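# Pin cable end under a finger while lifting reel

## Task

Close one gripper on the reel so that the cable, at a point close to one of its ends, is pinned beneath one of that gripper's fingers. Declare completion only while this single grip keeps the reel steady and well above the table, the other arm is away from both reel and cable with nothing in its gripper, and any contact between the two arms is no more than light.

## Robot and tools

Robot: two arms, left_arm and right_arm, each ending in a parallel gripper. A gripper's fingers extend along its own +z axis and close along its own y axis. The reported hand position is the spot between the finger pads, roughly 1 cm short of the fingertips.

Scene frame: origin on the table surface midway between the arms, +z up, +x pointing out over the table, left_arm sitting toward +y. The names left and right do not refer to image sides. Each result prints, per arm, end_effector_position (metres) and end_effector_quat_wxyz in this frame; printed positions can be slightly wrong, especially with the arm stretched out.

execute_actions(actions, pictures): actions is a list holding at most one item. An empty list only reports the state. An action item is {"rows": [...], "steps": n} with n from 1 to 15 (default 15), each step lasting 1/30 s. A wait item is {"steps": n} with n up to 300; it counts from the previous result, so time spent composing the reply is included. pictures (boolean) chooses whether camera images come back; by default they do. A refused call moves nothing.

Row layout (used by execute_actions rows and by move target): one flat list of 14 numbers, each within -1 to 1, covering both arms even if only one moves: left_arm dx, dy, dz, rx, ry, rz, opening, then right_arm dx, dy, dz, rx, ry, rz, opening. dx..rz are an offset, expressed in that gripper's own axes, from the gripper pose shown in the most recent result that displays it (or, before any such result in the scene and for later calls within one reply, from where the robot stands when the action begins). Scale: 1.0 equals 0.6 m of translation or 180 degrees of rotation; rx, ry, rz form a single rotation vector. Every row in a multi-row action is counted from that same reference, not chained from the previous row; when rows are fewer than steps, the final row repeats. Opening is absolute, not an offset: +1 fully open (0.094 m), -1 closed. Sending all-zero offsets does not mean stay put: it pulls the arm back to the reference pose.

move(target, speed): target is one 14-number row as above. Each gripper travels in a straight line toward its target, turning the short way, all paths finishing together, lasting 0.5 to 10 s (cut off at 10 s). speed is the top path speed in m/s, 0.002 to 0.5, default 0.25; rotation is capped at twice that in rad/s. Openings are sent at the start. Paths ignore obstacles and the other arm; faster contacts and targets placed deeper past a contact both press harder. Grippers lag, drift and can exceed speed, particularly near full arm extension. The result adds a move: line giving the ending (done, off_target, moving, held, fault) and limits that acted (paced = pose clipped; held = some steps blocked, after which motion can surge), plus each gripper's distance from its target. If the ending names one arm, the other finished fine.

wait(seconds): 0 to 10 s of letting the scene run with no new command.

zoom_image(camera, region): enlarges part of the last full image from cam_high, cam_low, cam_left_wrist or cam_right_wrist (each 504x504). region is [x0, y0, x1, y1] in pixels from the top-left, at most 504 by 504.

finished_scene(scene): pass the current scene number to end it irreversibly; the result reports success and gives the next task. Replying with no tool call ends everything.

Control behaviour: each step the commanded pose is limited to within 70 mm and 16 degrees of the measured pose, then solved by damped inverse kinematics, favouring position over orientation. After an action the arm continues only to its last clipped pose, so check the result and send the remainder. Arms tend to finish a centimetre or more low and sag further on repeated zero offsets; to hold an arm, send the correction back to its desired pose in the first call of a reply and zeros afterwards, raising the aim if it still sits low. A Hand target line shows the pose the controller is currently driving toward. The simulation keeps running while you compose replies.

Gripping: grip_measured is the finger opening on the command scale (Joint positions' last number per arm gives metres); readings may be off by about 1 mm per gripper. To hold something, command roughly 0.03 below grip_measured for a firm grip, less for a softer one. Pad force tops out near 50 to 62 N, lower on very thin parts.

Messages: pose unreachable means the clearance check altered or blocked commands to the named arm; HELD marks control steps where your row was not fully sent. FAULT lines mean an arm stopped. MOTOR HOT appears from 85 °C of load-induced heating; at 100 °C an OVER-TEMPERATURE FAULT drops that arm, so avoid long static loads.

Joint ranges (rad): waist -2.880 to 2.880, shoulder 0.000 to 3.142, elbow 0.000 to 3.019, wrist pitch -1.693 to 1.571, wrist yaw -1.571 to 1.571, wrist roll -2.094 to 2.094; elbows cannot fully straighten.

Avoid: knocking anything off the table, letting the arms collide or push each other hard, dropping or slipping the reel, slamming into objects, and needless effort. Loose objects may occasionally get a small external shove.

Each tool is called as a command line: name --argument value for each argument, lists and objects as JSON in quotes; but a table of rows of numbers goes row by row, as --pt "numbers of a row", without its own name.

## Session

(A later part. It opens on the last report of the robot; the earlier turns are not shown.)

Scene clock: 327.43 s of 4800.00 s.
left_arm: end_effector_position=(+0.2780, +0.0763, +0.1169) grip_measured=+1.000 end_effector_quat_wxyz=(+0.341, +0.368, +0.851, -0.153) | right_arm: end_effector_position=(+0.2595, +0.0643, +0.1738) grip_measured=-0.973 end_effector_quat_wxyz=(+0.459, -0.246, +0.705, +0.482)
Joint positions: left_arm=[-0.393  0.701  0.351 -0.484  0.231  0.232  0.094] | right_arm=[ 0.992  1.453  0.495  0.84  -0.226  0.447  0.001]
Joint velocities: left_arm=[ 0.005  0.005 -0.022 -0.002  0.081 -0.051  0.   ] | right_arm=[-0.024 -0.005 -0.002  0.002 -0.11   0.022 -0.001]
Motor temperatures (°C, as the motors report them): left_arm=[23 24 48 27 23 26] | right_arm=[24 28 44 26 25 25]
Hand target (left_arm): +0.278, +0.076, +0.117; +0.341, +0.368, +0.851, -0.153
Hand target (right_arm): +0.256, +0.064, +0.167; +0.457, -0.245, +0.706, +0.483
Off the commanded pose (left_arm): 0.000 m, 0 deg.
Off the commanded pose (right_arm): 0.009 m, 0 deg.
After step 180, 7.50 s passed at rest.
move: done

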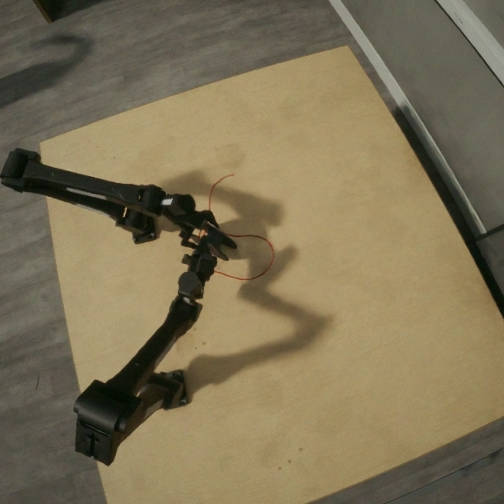

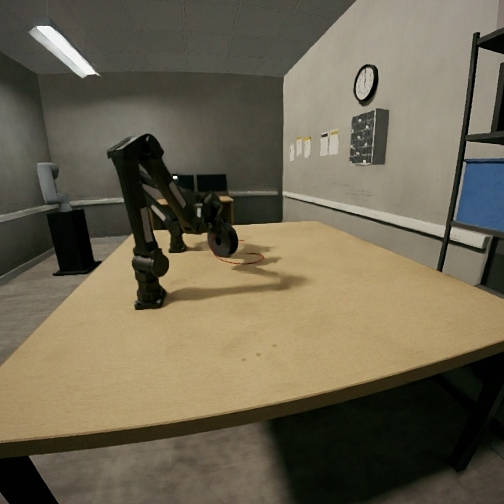

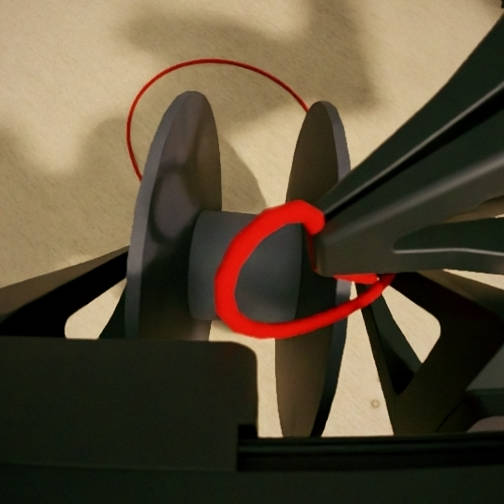

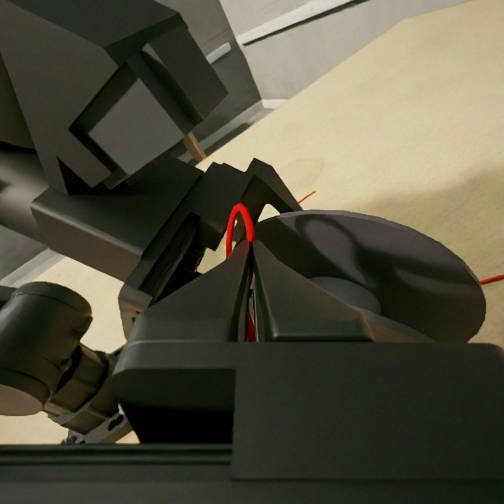

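zoom_image --camera "cam_left_wrist" --region '[260, 180, 460, 340]'

zoom_image --camera "cam_low" --region '[170, 180, 280, 280]'

Region (260, 180, 460, 340) of cam_left_wrist's 504x504 image, scaled by 2.520, with more detail than that image has; it fills the top 403 rows of this view, and the rest is white.

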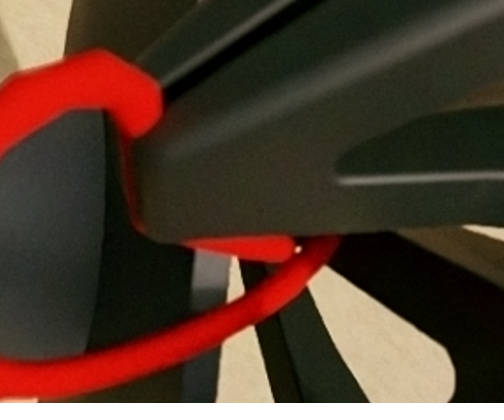

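Region (170, 180, 280, 280) of cam_low's 504x504 image, scaled by 4.582, with more detail than that image has; it fills the top 458 rows of this view, and the rest is white.

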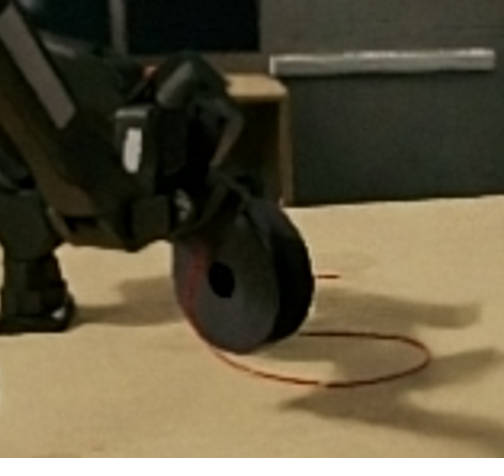

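move --target '[0.0, -0.02, -0.1, 0, 0, 0, 1, -0.01, 0.0, -0.012, 0, 0, 0, -1]' --speed 0.04

Scene clock: 349.07 s of 4800.00 s.
left_arm: end_effector_position=(+0.2329, +0.1025, +0.1317) grip_measured=+1.000 end_effector_quat_wxyz=(+0.318, +0.368, +0.861, -0.151) | right_arm: end_effector_position=(+0.2593, +0.0628, +0.1862) grip_measured=-0.973 end_effector_quat_wxyz=(+0.466, -0.246, +0.696, +0.488)
Joint positions: left_arm=[-0.383  0.457  0.351 -0.778  0.235  0.237  0.094] | right_arm=[ 0.988  1.427  0.495  0.84  -0.234  0.447  0.001]
Joint velocities: left_arm=[-0.005 -0.005  0.017 -0.002  0.022 -0.051  0.   ] | right_arm=[-0.005  0.005 -0.007 -0.002 -0.095  0.095  0.   ]
Motor temperatures (°C, as the motors report them): left_arm=[23 24 48 27 24 26] | right_arm=[24 28 40 26 25 25]
Hand target (left_arm): +0.241, +0.099, +0.159; +0.341, +0.368, +0.851, -0.153
Hand target (right_arm): +0.259, +0.057, +0.180; +0.459, -0.245, +0.705, +0.482
Off the commanded pose (left_arm): 0.030 m, 3 deg.
Off the commanded pose (right_arm): 0.008 m, 1 deg.
After step 180, 13.80 s passed at rest.
move: off_target (left_arm)

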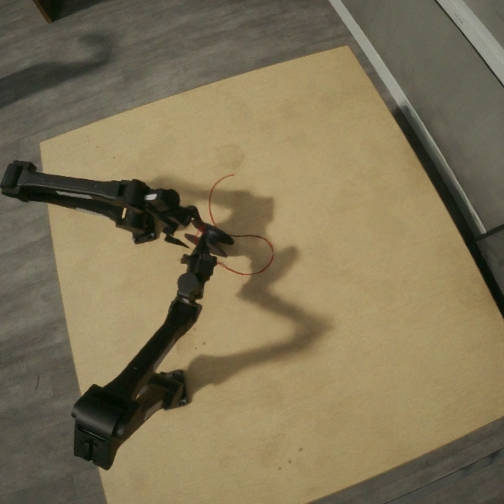

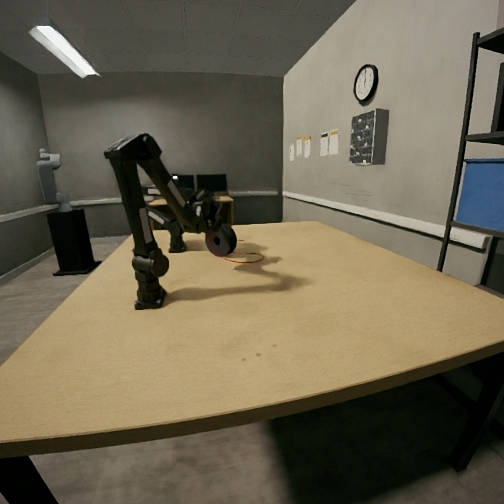

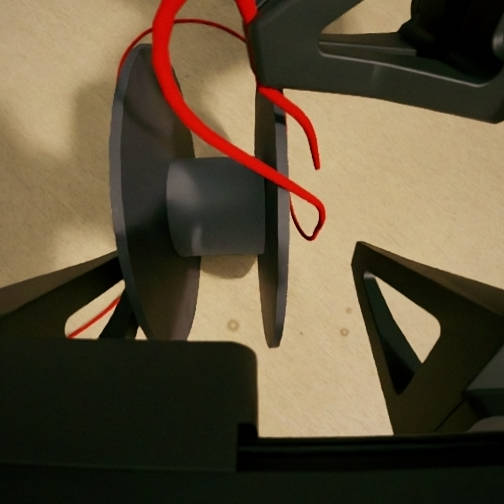

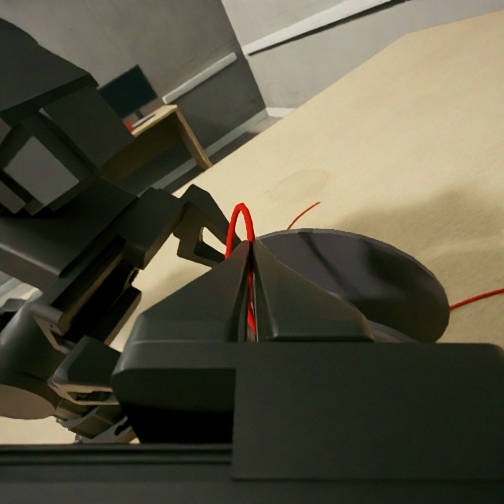

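move --target '[-0.015, 0.0, -0.015, 0, 0, 0, 1, 0.041, -0.011, -0.0185, 0, 0, 0, -1]' --speed 0.03

Scene clock: 365.80 s of 4800.00 s.
left_arm: end_effector_position=(+0.2286, +0.1049, +0.1278) grip_measured=+1.000 end_effector_quat_wxyz=(+0.306, +0.368, +0.865, -0.150) | right_arm: end_effector_position=(+0.2519, +0.0529, +0.1669) grip_measured=-0.973 end_effector_quat_wxyz=(+0.465, -0.245, +0.697, +0.487)
Joint positions: left_arm=[-0.383  0.457  0.351 -0.804  0.235  0.238  0.094] | right_arm=[ 0.988  1.462  0.449  0.917 -0.232  0.447  0.001]
Joint velocities: left_arm=[ 0.005 -0.005  0.007  0.007 -0.066  0.007  0.   ] | right_arm=[ 0.005 -0.005 -0.012 -0.012 -0.037 -0.007 -0.001]
Motor temperatures (°C, as the motors report them): left_arm=[23 24 53 27 24 26] | right_arm=[24 29 39 26 25 25]
Hand target (left_arm): +0.234, +0.102, +0.144; +0.318, +0.367, +0.861, -0.151
Hand target (right_arm): +0.249, +0.053, +0.162; +0.466, -0.246, +0.696, +0.488
Off the commanded pose (left_arm): 0.017 m, 1 deg.
Off the commanded pose (right_arm): 0.005 m, 0 deg.
After step 180, 9.50 s passed at rest.
move: off_target (left_arm)

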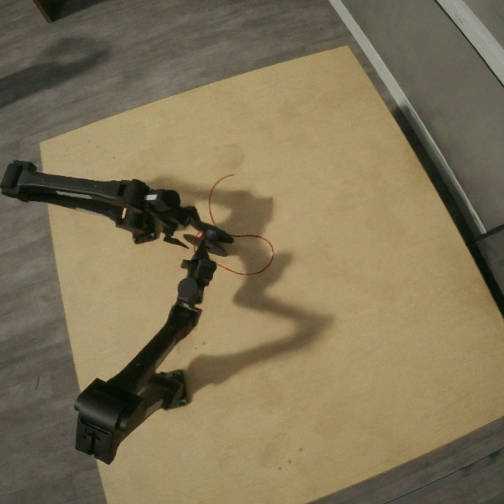

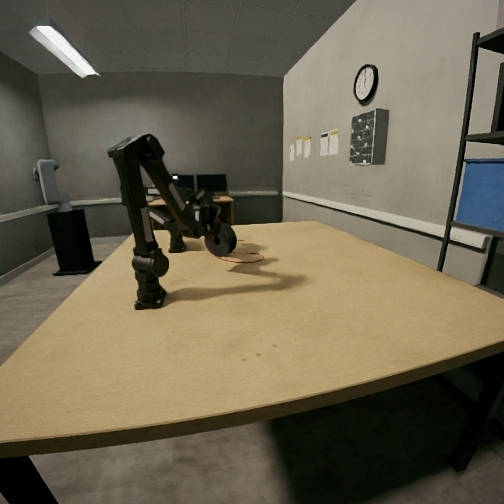

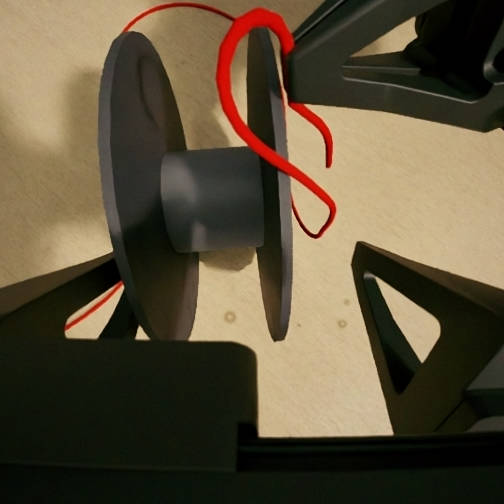

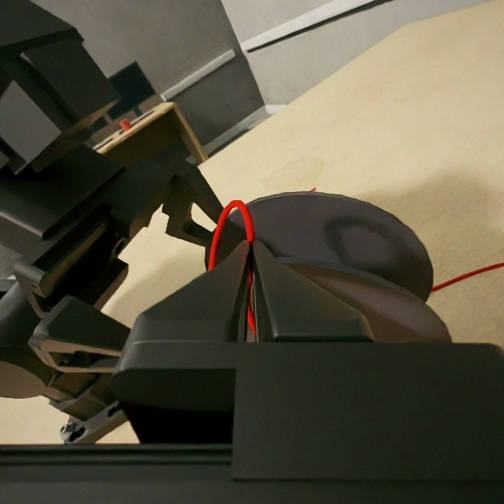

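move --target '[-0.02, -0.013, -0.02, 0, 0, 0, 1, 0.0, 0.0, 0.0, 0, -0.1, 0, -1]' --speed 0.03

Scene clock: 385.67 s of 4800.00 s.
left_arm: end_effector_position=(+0.2194, +0.1043, +0.1232) grip_measured=+1.000 end_effector_quat_wxyz=(+0.290, +0.367, +0.872, -0.146) | right_arm: end_effector_position=(+0.2558, +0.0525, +0.1702) grip_measured=-0.973 end_effector_quat_wxyz=(+0.571, -0.172, +0.618, +0.512)
Joint positions: left_arm=[-0.425  0.45   0.351 -0.84   0.204  0.203  0.094] | right_arm=[ 1.053  1.724  0.432  1.469 -0.023  0.464  0.001]
Joint velocities: left_arm=[-0.005  0.005 -0.007 -0.012 -0.022 -0.007  0.   ] | right_arm=[-0.005 -0.005  0.017  0.017 -0.022  0.022  0.   ]
Motor temperatures (°C, as the motors report them): left_arm=[23 24 54 27 24 26] | right_arm=[24 28 38 26 25 25]
Hand target (left_arm): +0.224, +0.099, +0.145; +0.307, +0.368, +0.865, -0.149
Hand target (right_arm): +0.253, +0.054, +0.168; +0.569, -0.168, +0.616, +0.518
Off the commanded pose (left_arm): 0.023 m, 2 deg.
Off the commanded pose (right_arm): 0.005 m, 1 deg.
After step 180, 8.40 s passed at rest.
move: off_target (left_arm)

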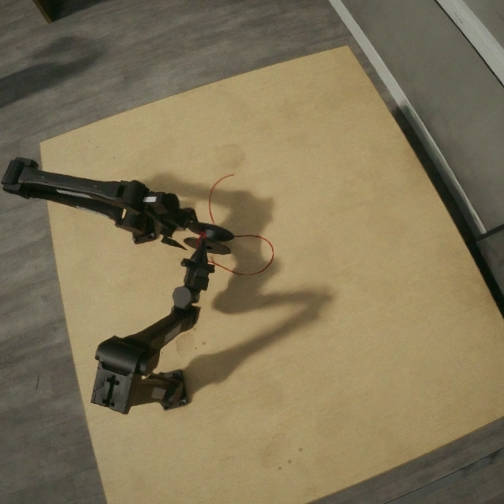

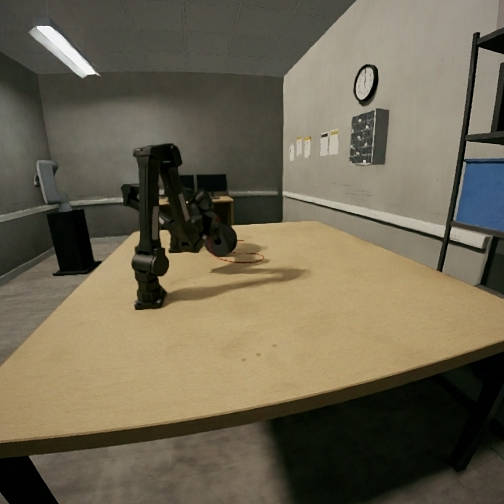

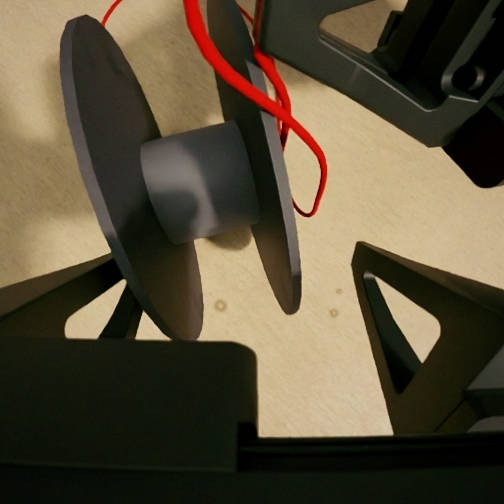

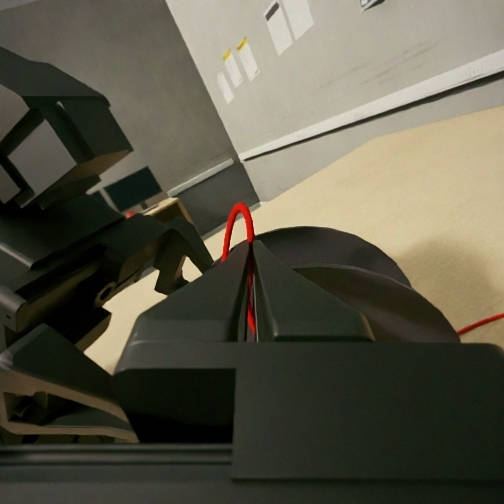

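move --target '[-0.07, 0.02, 0.047, -0.047, 0.01, -0.047, 1, 0.0, 0.0, 0.0, 0, 0, 0, -1]' --speed 0.03

Scene clock: 407.57 s of 4800.00 s.
left_arm: end_effector_position=(+0.2446, +0.0925, +0.0967) grip_measured=+1.000 end_effector_quat_wxyz=(+0.261, +0.287, +0.918, -0.084) | right_arm: end_effector_position=(+0.2558, +0.0525, +0.1704) grip_measured=-0.973 end_effector_quat_wxyz=(+0.571, -0.172, +0.618, +0.512)
Joint positions: left_arm=[-0.568  0.679  0.372 -0.709 -0.03  -0.056  0.094] | right_arm=[ 1.053  1.724  0.432  1.47  -0.023  0.464  0.001]
Joint velocities: left_arm=[ 0.015  0.005  0.002 -0.007 -0.022 -0.11   0.   ] | right_arm=[-0.005  0.015  0.007 -0.002 -0.051 -0.051 -0.001]
Motor temperatures (°C, as the motors report them): left_arm=[23 24 55 27 23 26] | right_arm=[24 29 37 26 25 25]
Hand target (left_arm): +0.261, +0.078, +0.128; +0.292, +0.282, +0.909, -0.096
Hand target (right_arm): +0.256, +0.053, +0.170; +0.571, -0.172, +0.618, +0.512
Off the commanded pose (left_arm): 0.038 m, 4 deg.
Off the commanded pose (right_arm): 0.000 m, 0 deg.
After step 180, 12.17 s passed at rest.
move: off_target (left_arm)

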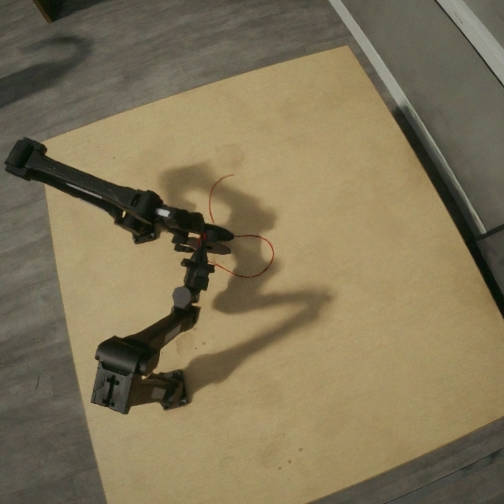

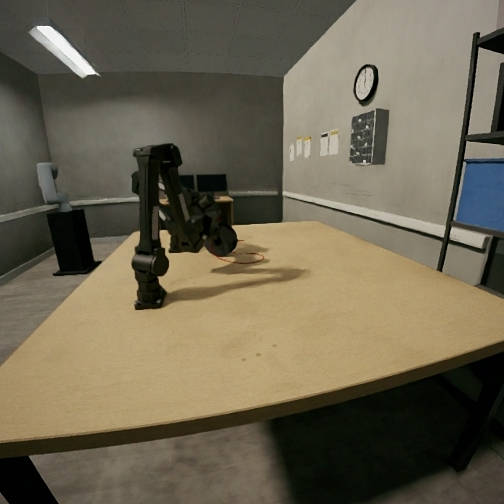

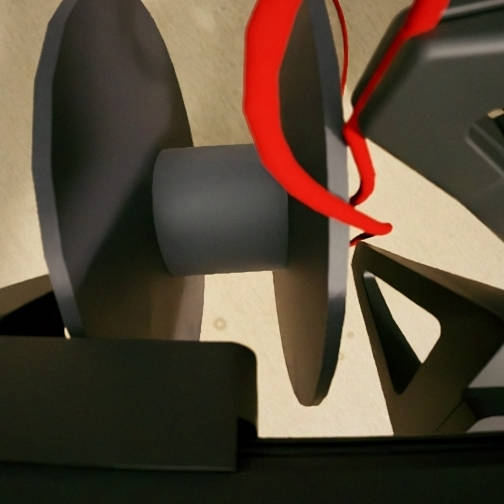

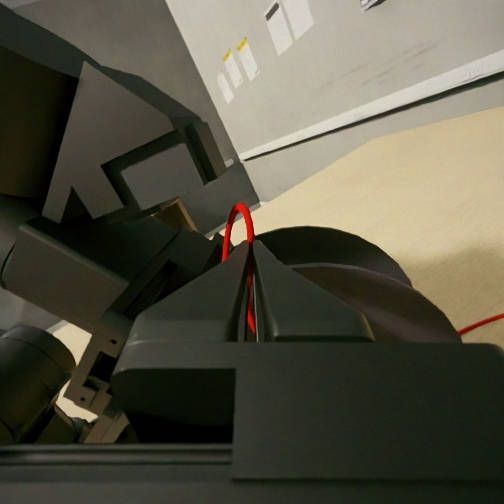

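move --target '[-0.1, -0.007, -0.054, 0, -0.03, 0, 1, 0.0, 0.0, 0.0, 0, 0, 0, -1]' --speed 0.03

Scene clock: 432.03 s of 4800.00 s.
left_arm: end_effector_position=(+0.2530, +0.0865, +0.1185) grip_measured=+1.000 end_effector_quat_wxyz=(+0.273, +0.286, +0.915, -0.084) | right_arm: end_effector_position=(+0.2559, +0.0524, +0.1704) grip_measured=-0.973 end_effector_quat_wxyz=(+0.571, -0.171, +0.618, +0.512)
Joint positions: left_arm=[-0.573  0.679  0.423 -0.736 -0.04  -0.058  0.094] | right_arm=[ 1.053  1.724  0.432  1.47  -0.023  0.464  0.001]
Joint velocities: left_arm=[-0.005  0.005 -0.002  0.002  0.007 -0.081  0.   ] | right_arm=[-0.005 -0.015 -0.012 -0.027 -0.022 -0.051 -0.001]
Motor temperatures (°C, as the motors report them): left_arm=[23 24 59 27 24 26] | right_arm=[24 29 36 26 25 25]
Hand target (left_arm): +0.268, +0.071, +0.156; +0.304, +0.283, +0.904, -0.098
Hand target (right_arm): +0.256, +0.053, +0.170; +0.571, -0.172, +0.618, +0.512
Off the commanded pose (left_arm): 0.044 m, 4 deg.
Off the commanded pose (right_arm): 0.000 m, 0 deg.
After step 180, 15.97 s passed at rest.
move: off_target (left_arm)

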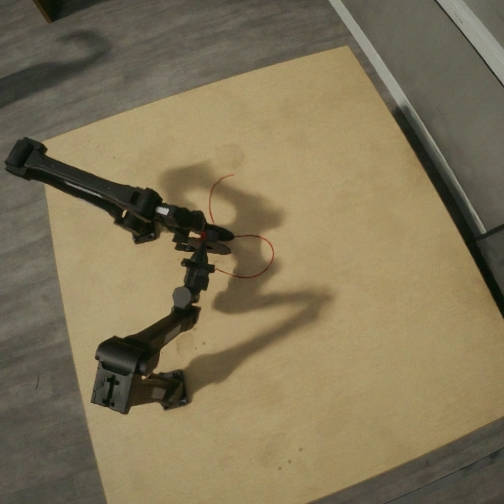

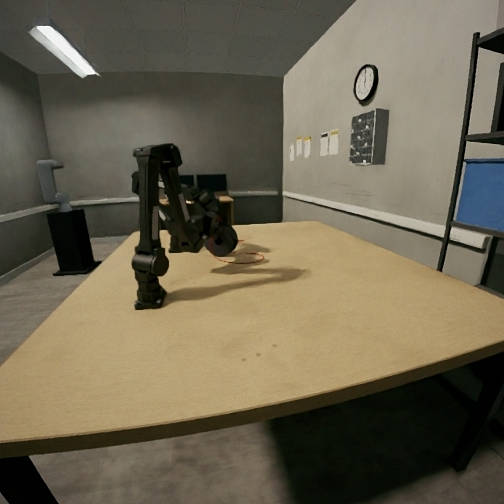

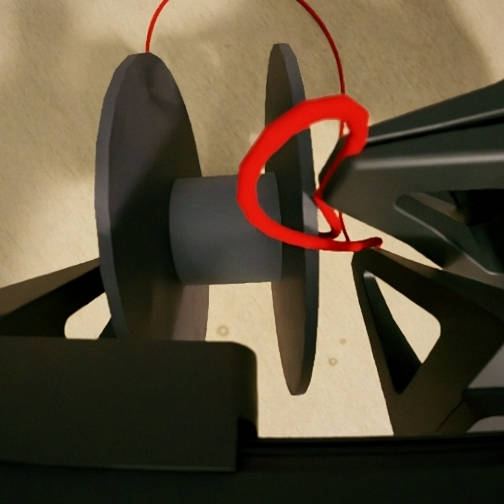

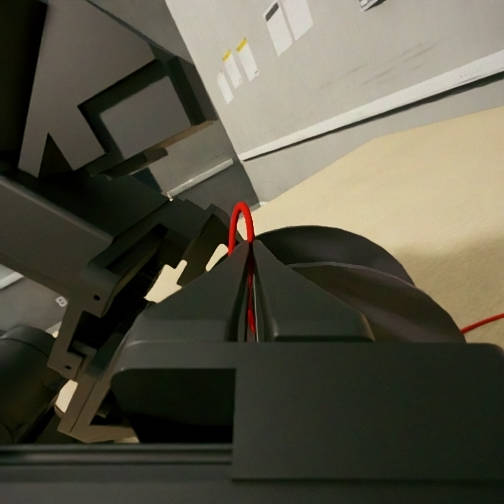

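move --target '[-0.057, -0.006, -0.031, 0, -0.02, 0, 1, 0.022, 0.03, 0.0, 0, 0, 0, -1]' --speed 0.03

Scene clock: 449.23 s of 4800.00 s.
left_arm: end_effector_position=(+0.2509, +0.0893, +0.1177) grip_measured=+1.000 end_effector_quat_wxyz=(+0.269, +0.286, +0.916, -0.078) | right_arm: end_effector_position=(+0.2543, +0.0534, +0.1702) grip_measured=-0.973 end_effector_quat_wxyz=(+0.582, -0.156, +0.623, +0.500)
Joint positions: left_arm=[-0.575  0.674  0.423 -0.753 -0.049 -0.058  0.094] | right_arm=[1.083 1.725 0.432 1.47  0.052 0.455 0.001]
Joint velocities: left_arm=[-0.005  0.005  0.002  0.002  0.007 -0.037  0.   ] | right_arm=[-0.005 -0.005 -0.002 -0.007 -0.037 -0.007 -0.001]
Motor temperatures (°C, as the motors report them): left_arm=[23 24 62 27 23 26] | right_arm=[24 29 36 26 25 25]
Hand target (left_arm): +0.264, +0.074, +0.153; +0.302, +0.283, +0.906, -0.094
Hand target (right_arm): +0.238, +0.064, +0.167; +0.572, -0.172, +0.618, +0.511
Off the commanded pose (left_arm): 0.042 m, 4 deg.
Off the commanded pose (right_arm): 0.020 m, 3 deg.
After step 180, 9.67 s passed at rest.
move: off_target (left_arm, right_arm)

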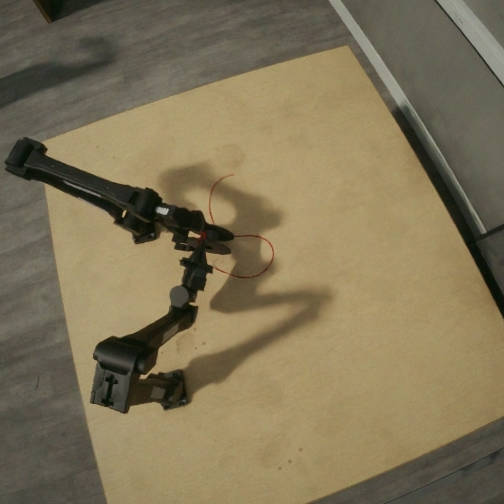

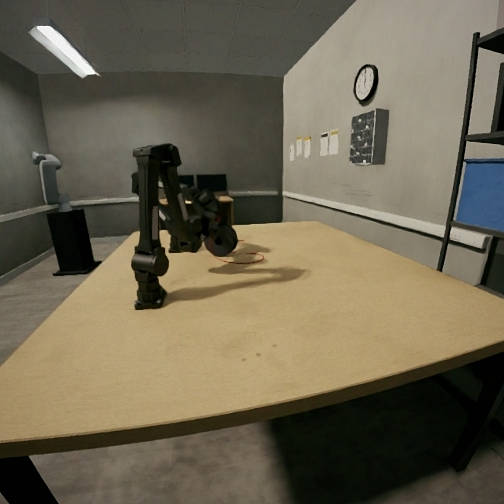

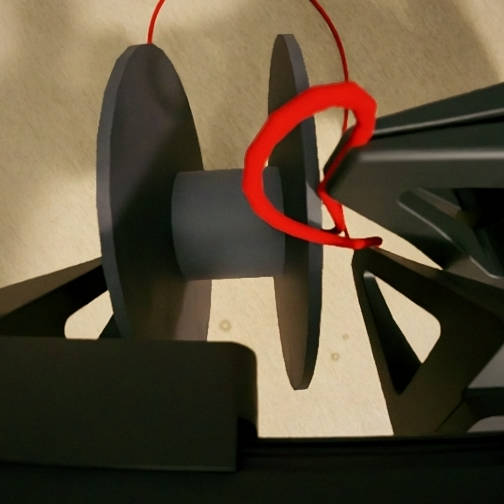

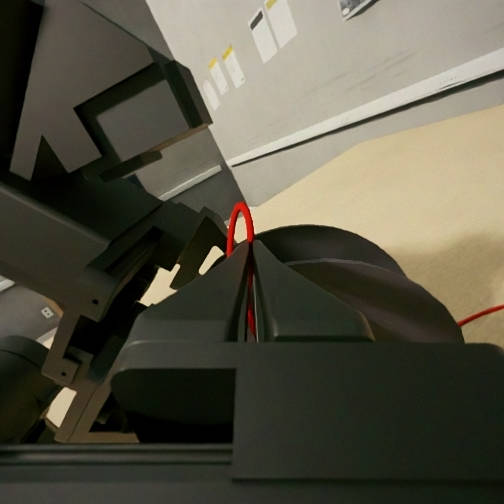

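move --target '[-0.03, 0.0, -0.025, 0, 0, 0, 1, 0.0, 0.0, 0.0, -0.2327, 0.0846, -0.0274, -1]' --speed 0.05

Scene clock: 488.77 s of 4800.00 s.
left_arm: end_effector_position=(+0.2431, +0.0956, +0.1116) grip_measured=+1.000 end_effector_quat_wxyz=(+0.248, +0.289, +0.922, -0.070) | right_arm: end_effector_position=(+0.2445, +0.0503, +0.1695) grip_measured=-0.973 end_effector_quat_wxyz=(+0.412, -0.440, +0.479, +0.638)
Joint positions: left_arm=[-0.575  0.674  0.423 -0.8   -0.049 -0.058  0.094] | right_arm=[ 0.772  1.815  0.585  1.53  -1.022  0.512  0.001]
Joint velocities: left_arm=[-0.005 -0.015 -0.007  0.007  0.037 -0.037  0.   ] | right_arm=[-0.005  0.005 -0.007  0.002  0.037 -0.007 -0.001]
Motor temperatures (°C, as the motors report them): left_arm=[23 24 62 27 23 26] | right_arm=[24 29 36 26 25 25]
Hand target (left_arm): +0.256, +0.086, +0.140; +0.270, +0.286, +0.916, -0.078
Hand target (right_arm): +0.254, +0.054, +0.172; +0.420, -0.440, +0.471, +0.639
Off the commanded pose (left_arm): 0.033 m, 3 deg.
Off the commanded pose (right_arm): 0.010 m, 2 deg.
joint sent to its limit (right arm) — the command would take joint 4 (wrist pitch) past its upper limit, so that joint was sent only as far as its limit.
After step 180, 25.47 s passed at rest.
move: off_target (left_arm)

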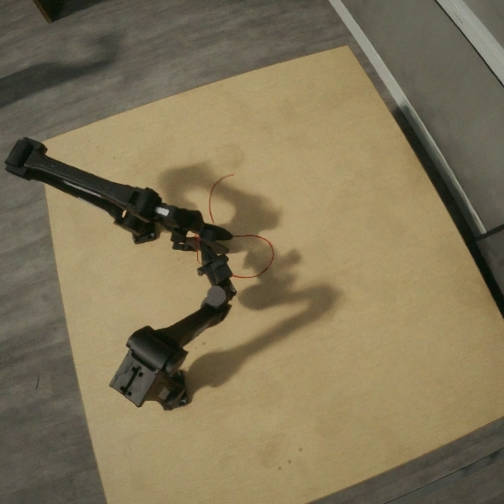

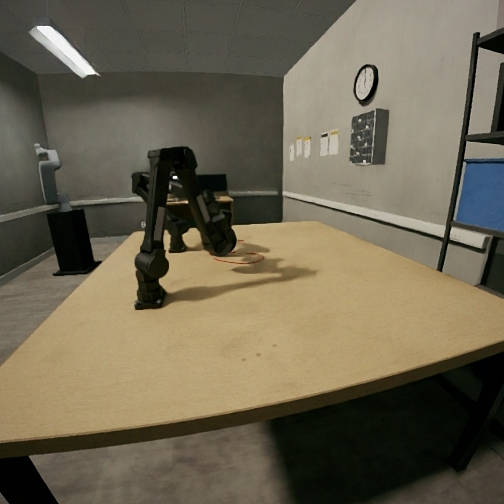

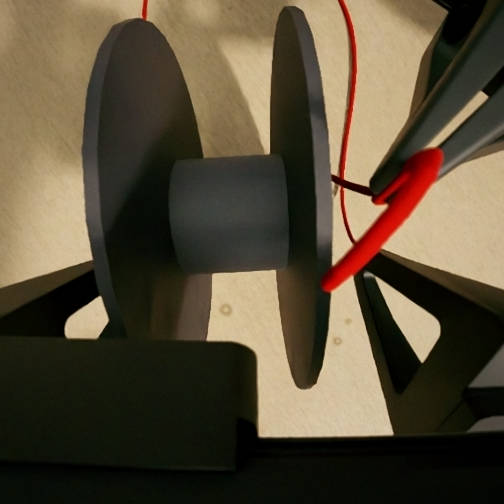

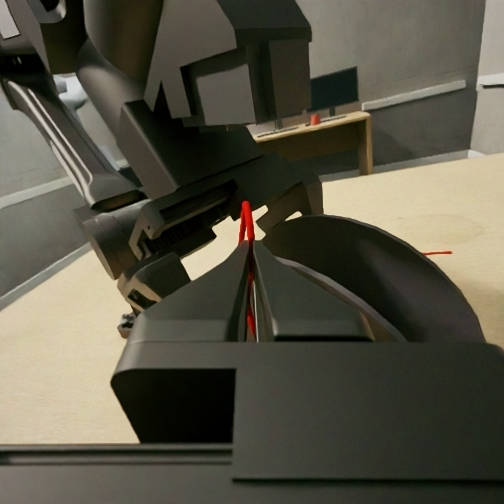

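move --target '[-0.05, 0.0, -0.025, 0, -0.02, 0, 1, 0.011, -0.007, 0.041, 0, 0, 0, -1]' --speed 0.03

Scene clock: 511.57 s of 4800.00 s.
left_arm: end_effector_position=(+0.2431, +0.0956, +0.1116) grip_measured=+1.000 end_effector_quat_wxyz=(+0.248, +0.289, +0.922, -0.070) | right_arm: end_effector_position=(+0.2368, +0.0659, +0.1700) grip_measured=-0.973 end_effector_quat_wxyz=(+0.413, -0.438, +0.479, +0.639)
Joint positions: left_arm=[-0.575  0.674  0.423 -0.8   -0.049 -0.058  0.094] | right_arm=[ 0.817  1.818  0.596  1.507 -0.978  0.496  0.001]
Joint velocities: left_arm=[-0.005 -0.005  0.022  0.002  0.066 -0.081  0.   ] | right_arm=[-0.005 -0.005 -0.002 -0.017 -0.066 -0.066  0.   ]
Motor temperatures (°C, as the motors report them): left_arm=[23 24 63 27 23 26] | right_arm=[24 29 36 26 25 25]
Hand target (left_arm): +0.257, +0.086, +0.140; +0.277, +0.286, +0.914, -0.079
Hand target (right_arm): +0.243, +0.075, +0.166; +0.412, -0.440, +0.480, +0.637
Off the commanded pose (left_arm): 0.034 m, 4 deg.
Off the commanded pose (right_arm): 0.012 m, 0 deg.
After step 180, 15.43 s passed at rest.
move: off_target (left_arm, right_arm)

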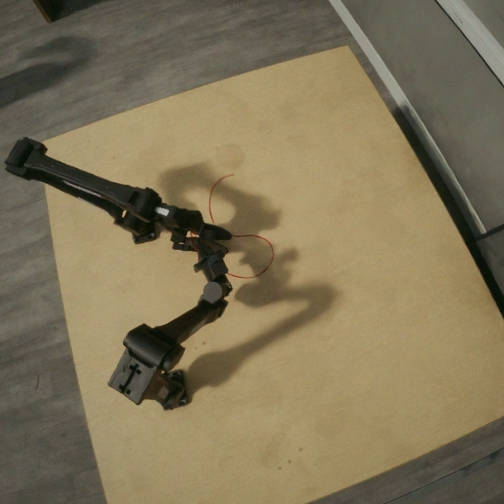

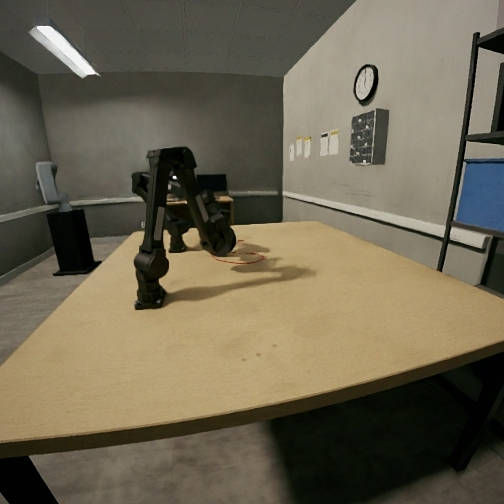

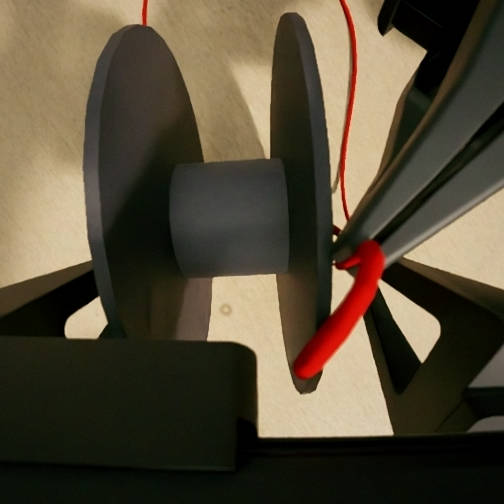

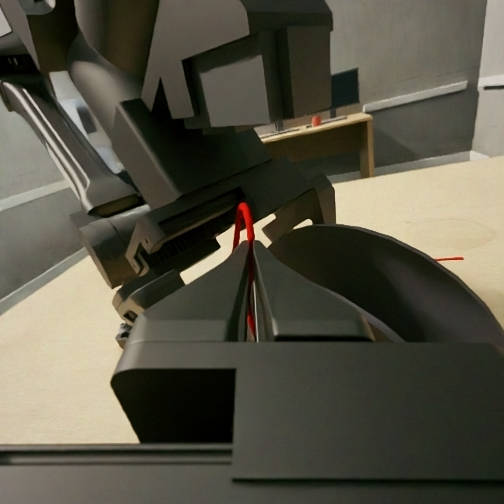

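move --target '[-0.05, 0.0, -0.025, 0, -0.02, 0, 1, 0.024, -0.012, 0.003, 0, 0, 0, -1]' --speed 0.02

Scene clock: 527.60 s of 4800.00 s.
left_arm: end_effector_position=(+0.2431, +0.0956, +0.1116) grip_measured=+1.000 end_effector_quat_wxyz=(+0.248, +0.289, +0.922, -0.070) | right_arm: end_effector_position=(+0.2372, +0.0663, +0.1562) grip_measured=-0.973 end_effector_quat_wxyz=(+0.406, -0.436, +0.487, +0.639)
Joint positions: left_arm=[-0.575  0.674  0.423 -0.8   -0.049 -0.058  0.094] | right_arm=[ 0.817  1.853  0.596  1.52  -0.978  0.495  0.001]
Joint velocities: left_arm=[-0.015  0.005 -0.007 -0.007  0.022  0.037  0.   ] | right_arm=[-0.015 -0.005  0.002 -0.012 -0.037  0.007  0.   ]
Motor temperatures (°C, as the motors report them): left_arm=[23 24 62 27 23 26] | right_arm=[24 30 36 26 25 25]
Hand target (left_arm): +0.257, +0.086, +0.140; +0.277, +0.286, +0.914, -0.079
Hand target (right_arm): +0.240, +0.071, +0.155; +0.413, -0.438, +0.479, +0.639
Off the commanded pose (left_arm): 0.034 m, 4 deg.
Off the commanded pose (right_arm): 0.005 m, 1 deg.
After step 180, 8.13 s passed at rest.
move: off_target (left_arm)

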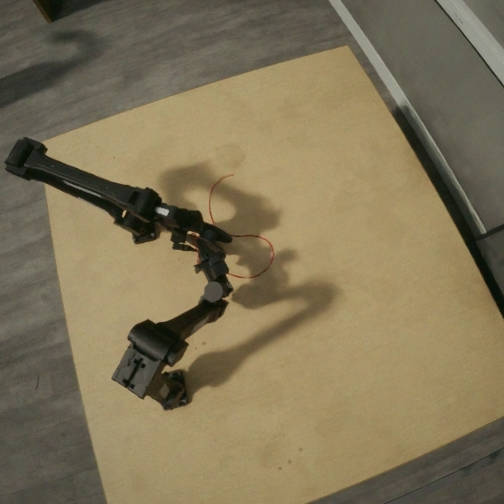

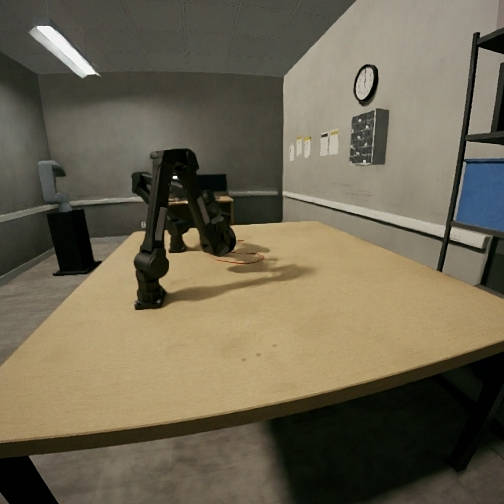

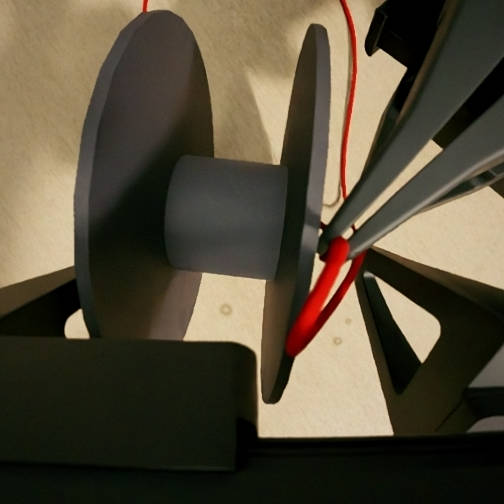

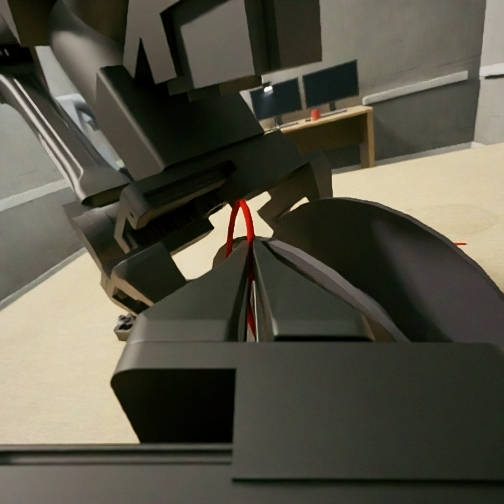

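move --target '[-0.05, 0.022, -0.025, 0, -0.02, 0, -0.1, 0.0, 0.0, 0.0, 0, 0, 0, -1]' --speed 0.02

Scene clock: 536.97 s of 4800.00 s.
left_arm: end_effector_position=(+0.2476, +0.1040, +0.1107) grip_measured=+0.256 end_effector_quat_wxyz=(+0.244, +0.290, +0.922, -0.072) | right_arm: end_effector_position=(+0.2347, +0.0635, +0.1542) grip_measured=-0.974 end_effector_quat_wxyz=(+0.402, -0.436, +0.489, +0.639)
Joint positions: left_arm=[-0.515  0.673  0.422 -0.805 -0.013 -0.005  0.059] | right_arm=[ 0.815  1.851  0.586  1.52  -0.982  0.495  0.001]
Joint velocities: left_arm=[ 0.005 -0.015  0.007 -0.017 -0.022  0.007  0.001] | right_arm=[ 0.005  0.005  0.012 -0.017  0.007  0.007 -0.   ]
Motor temperatures (°C, as the motors report them): left_arm=[23 24 62 27 23 26] | right_arm=[24 30 36 26 25 25]
Hand target (left_arm): +0.264, +0.096, +0.140; +0.276, +0.286, +0.914, -0.079
Hand target (right_arm): +0.237, +0.066, +0.156; +0.406, -0.436, +0.487, +0.639
Off the commanded pose (left_arm): 0.035 m, 4 deg.
Off the commanded pose (right_arm): 0.004 m, 0 deg.
After step 180, 1.33 s passed at rest.
move: off_target (left_arm)

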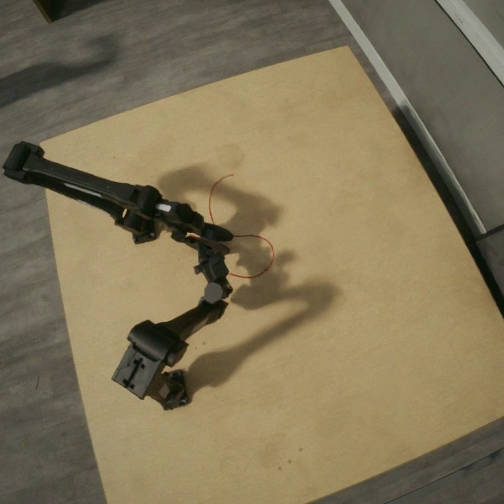

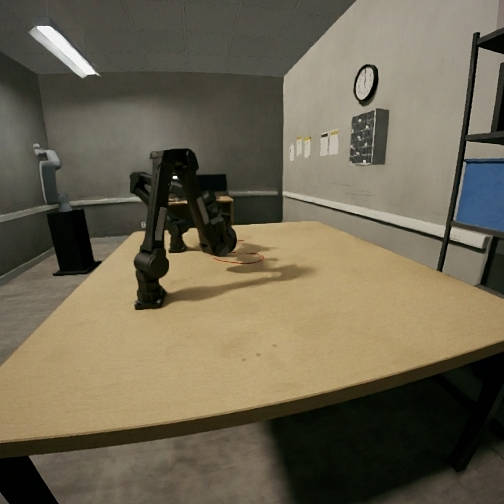

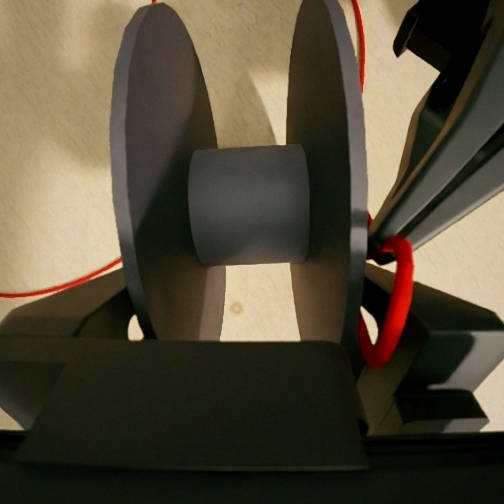

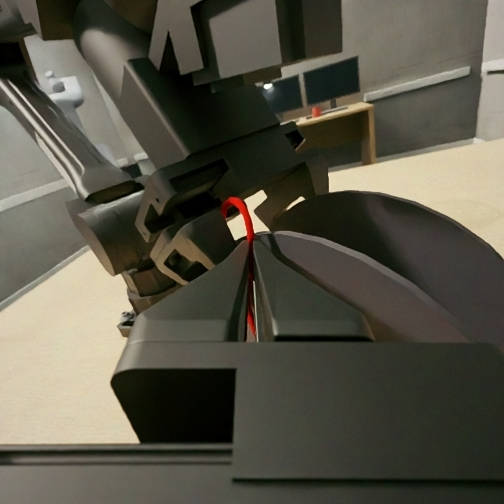

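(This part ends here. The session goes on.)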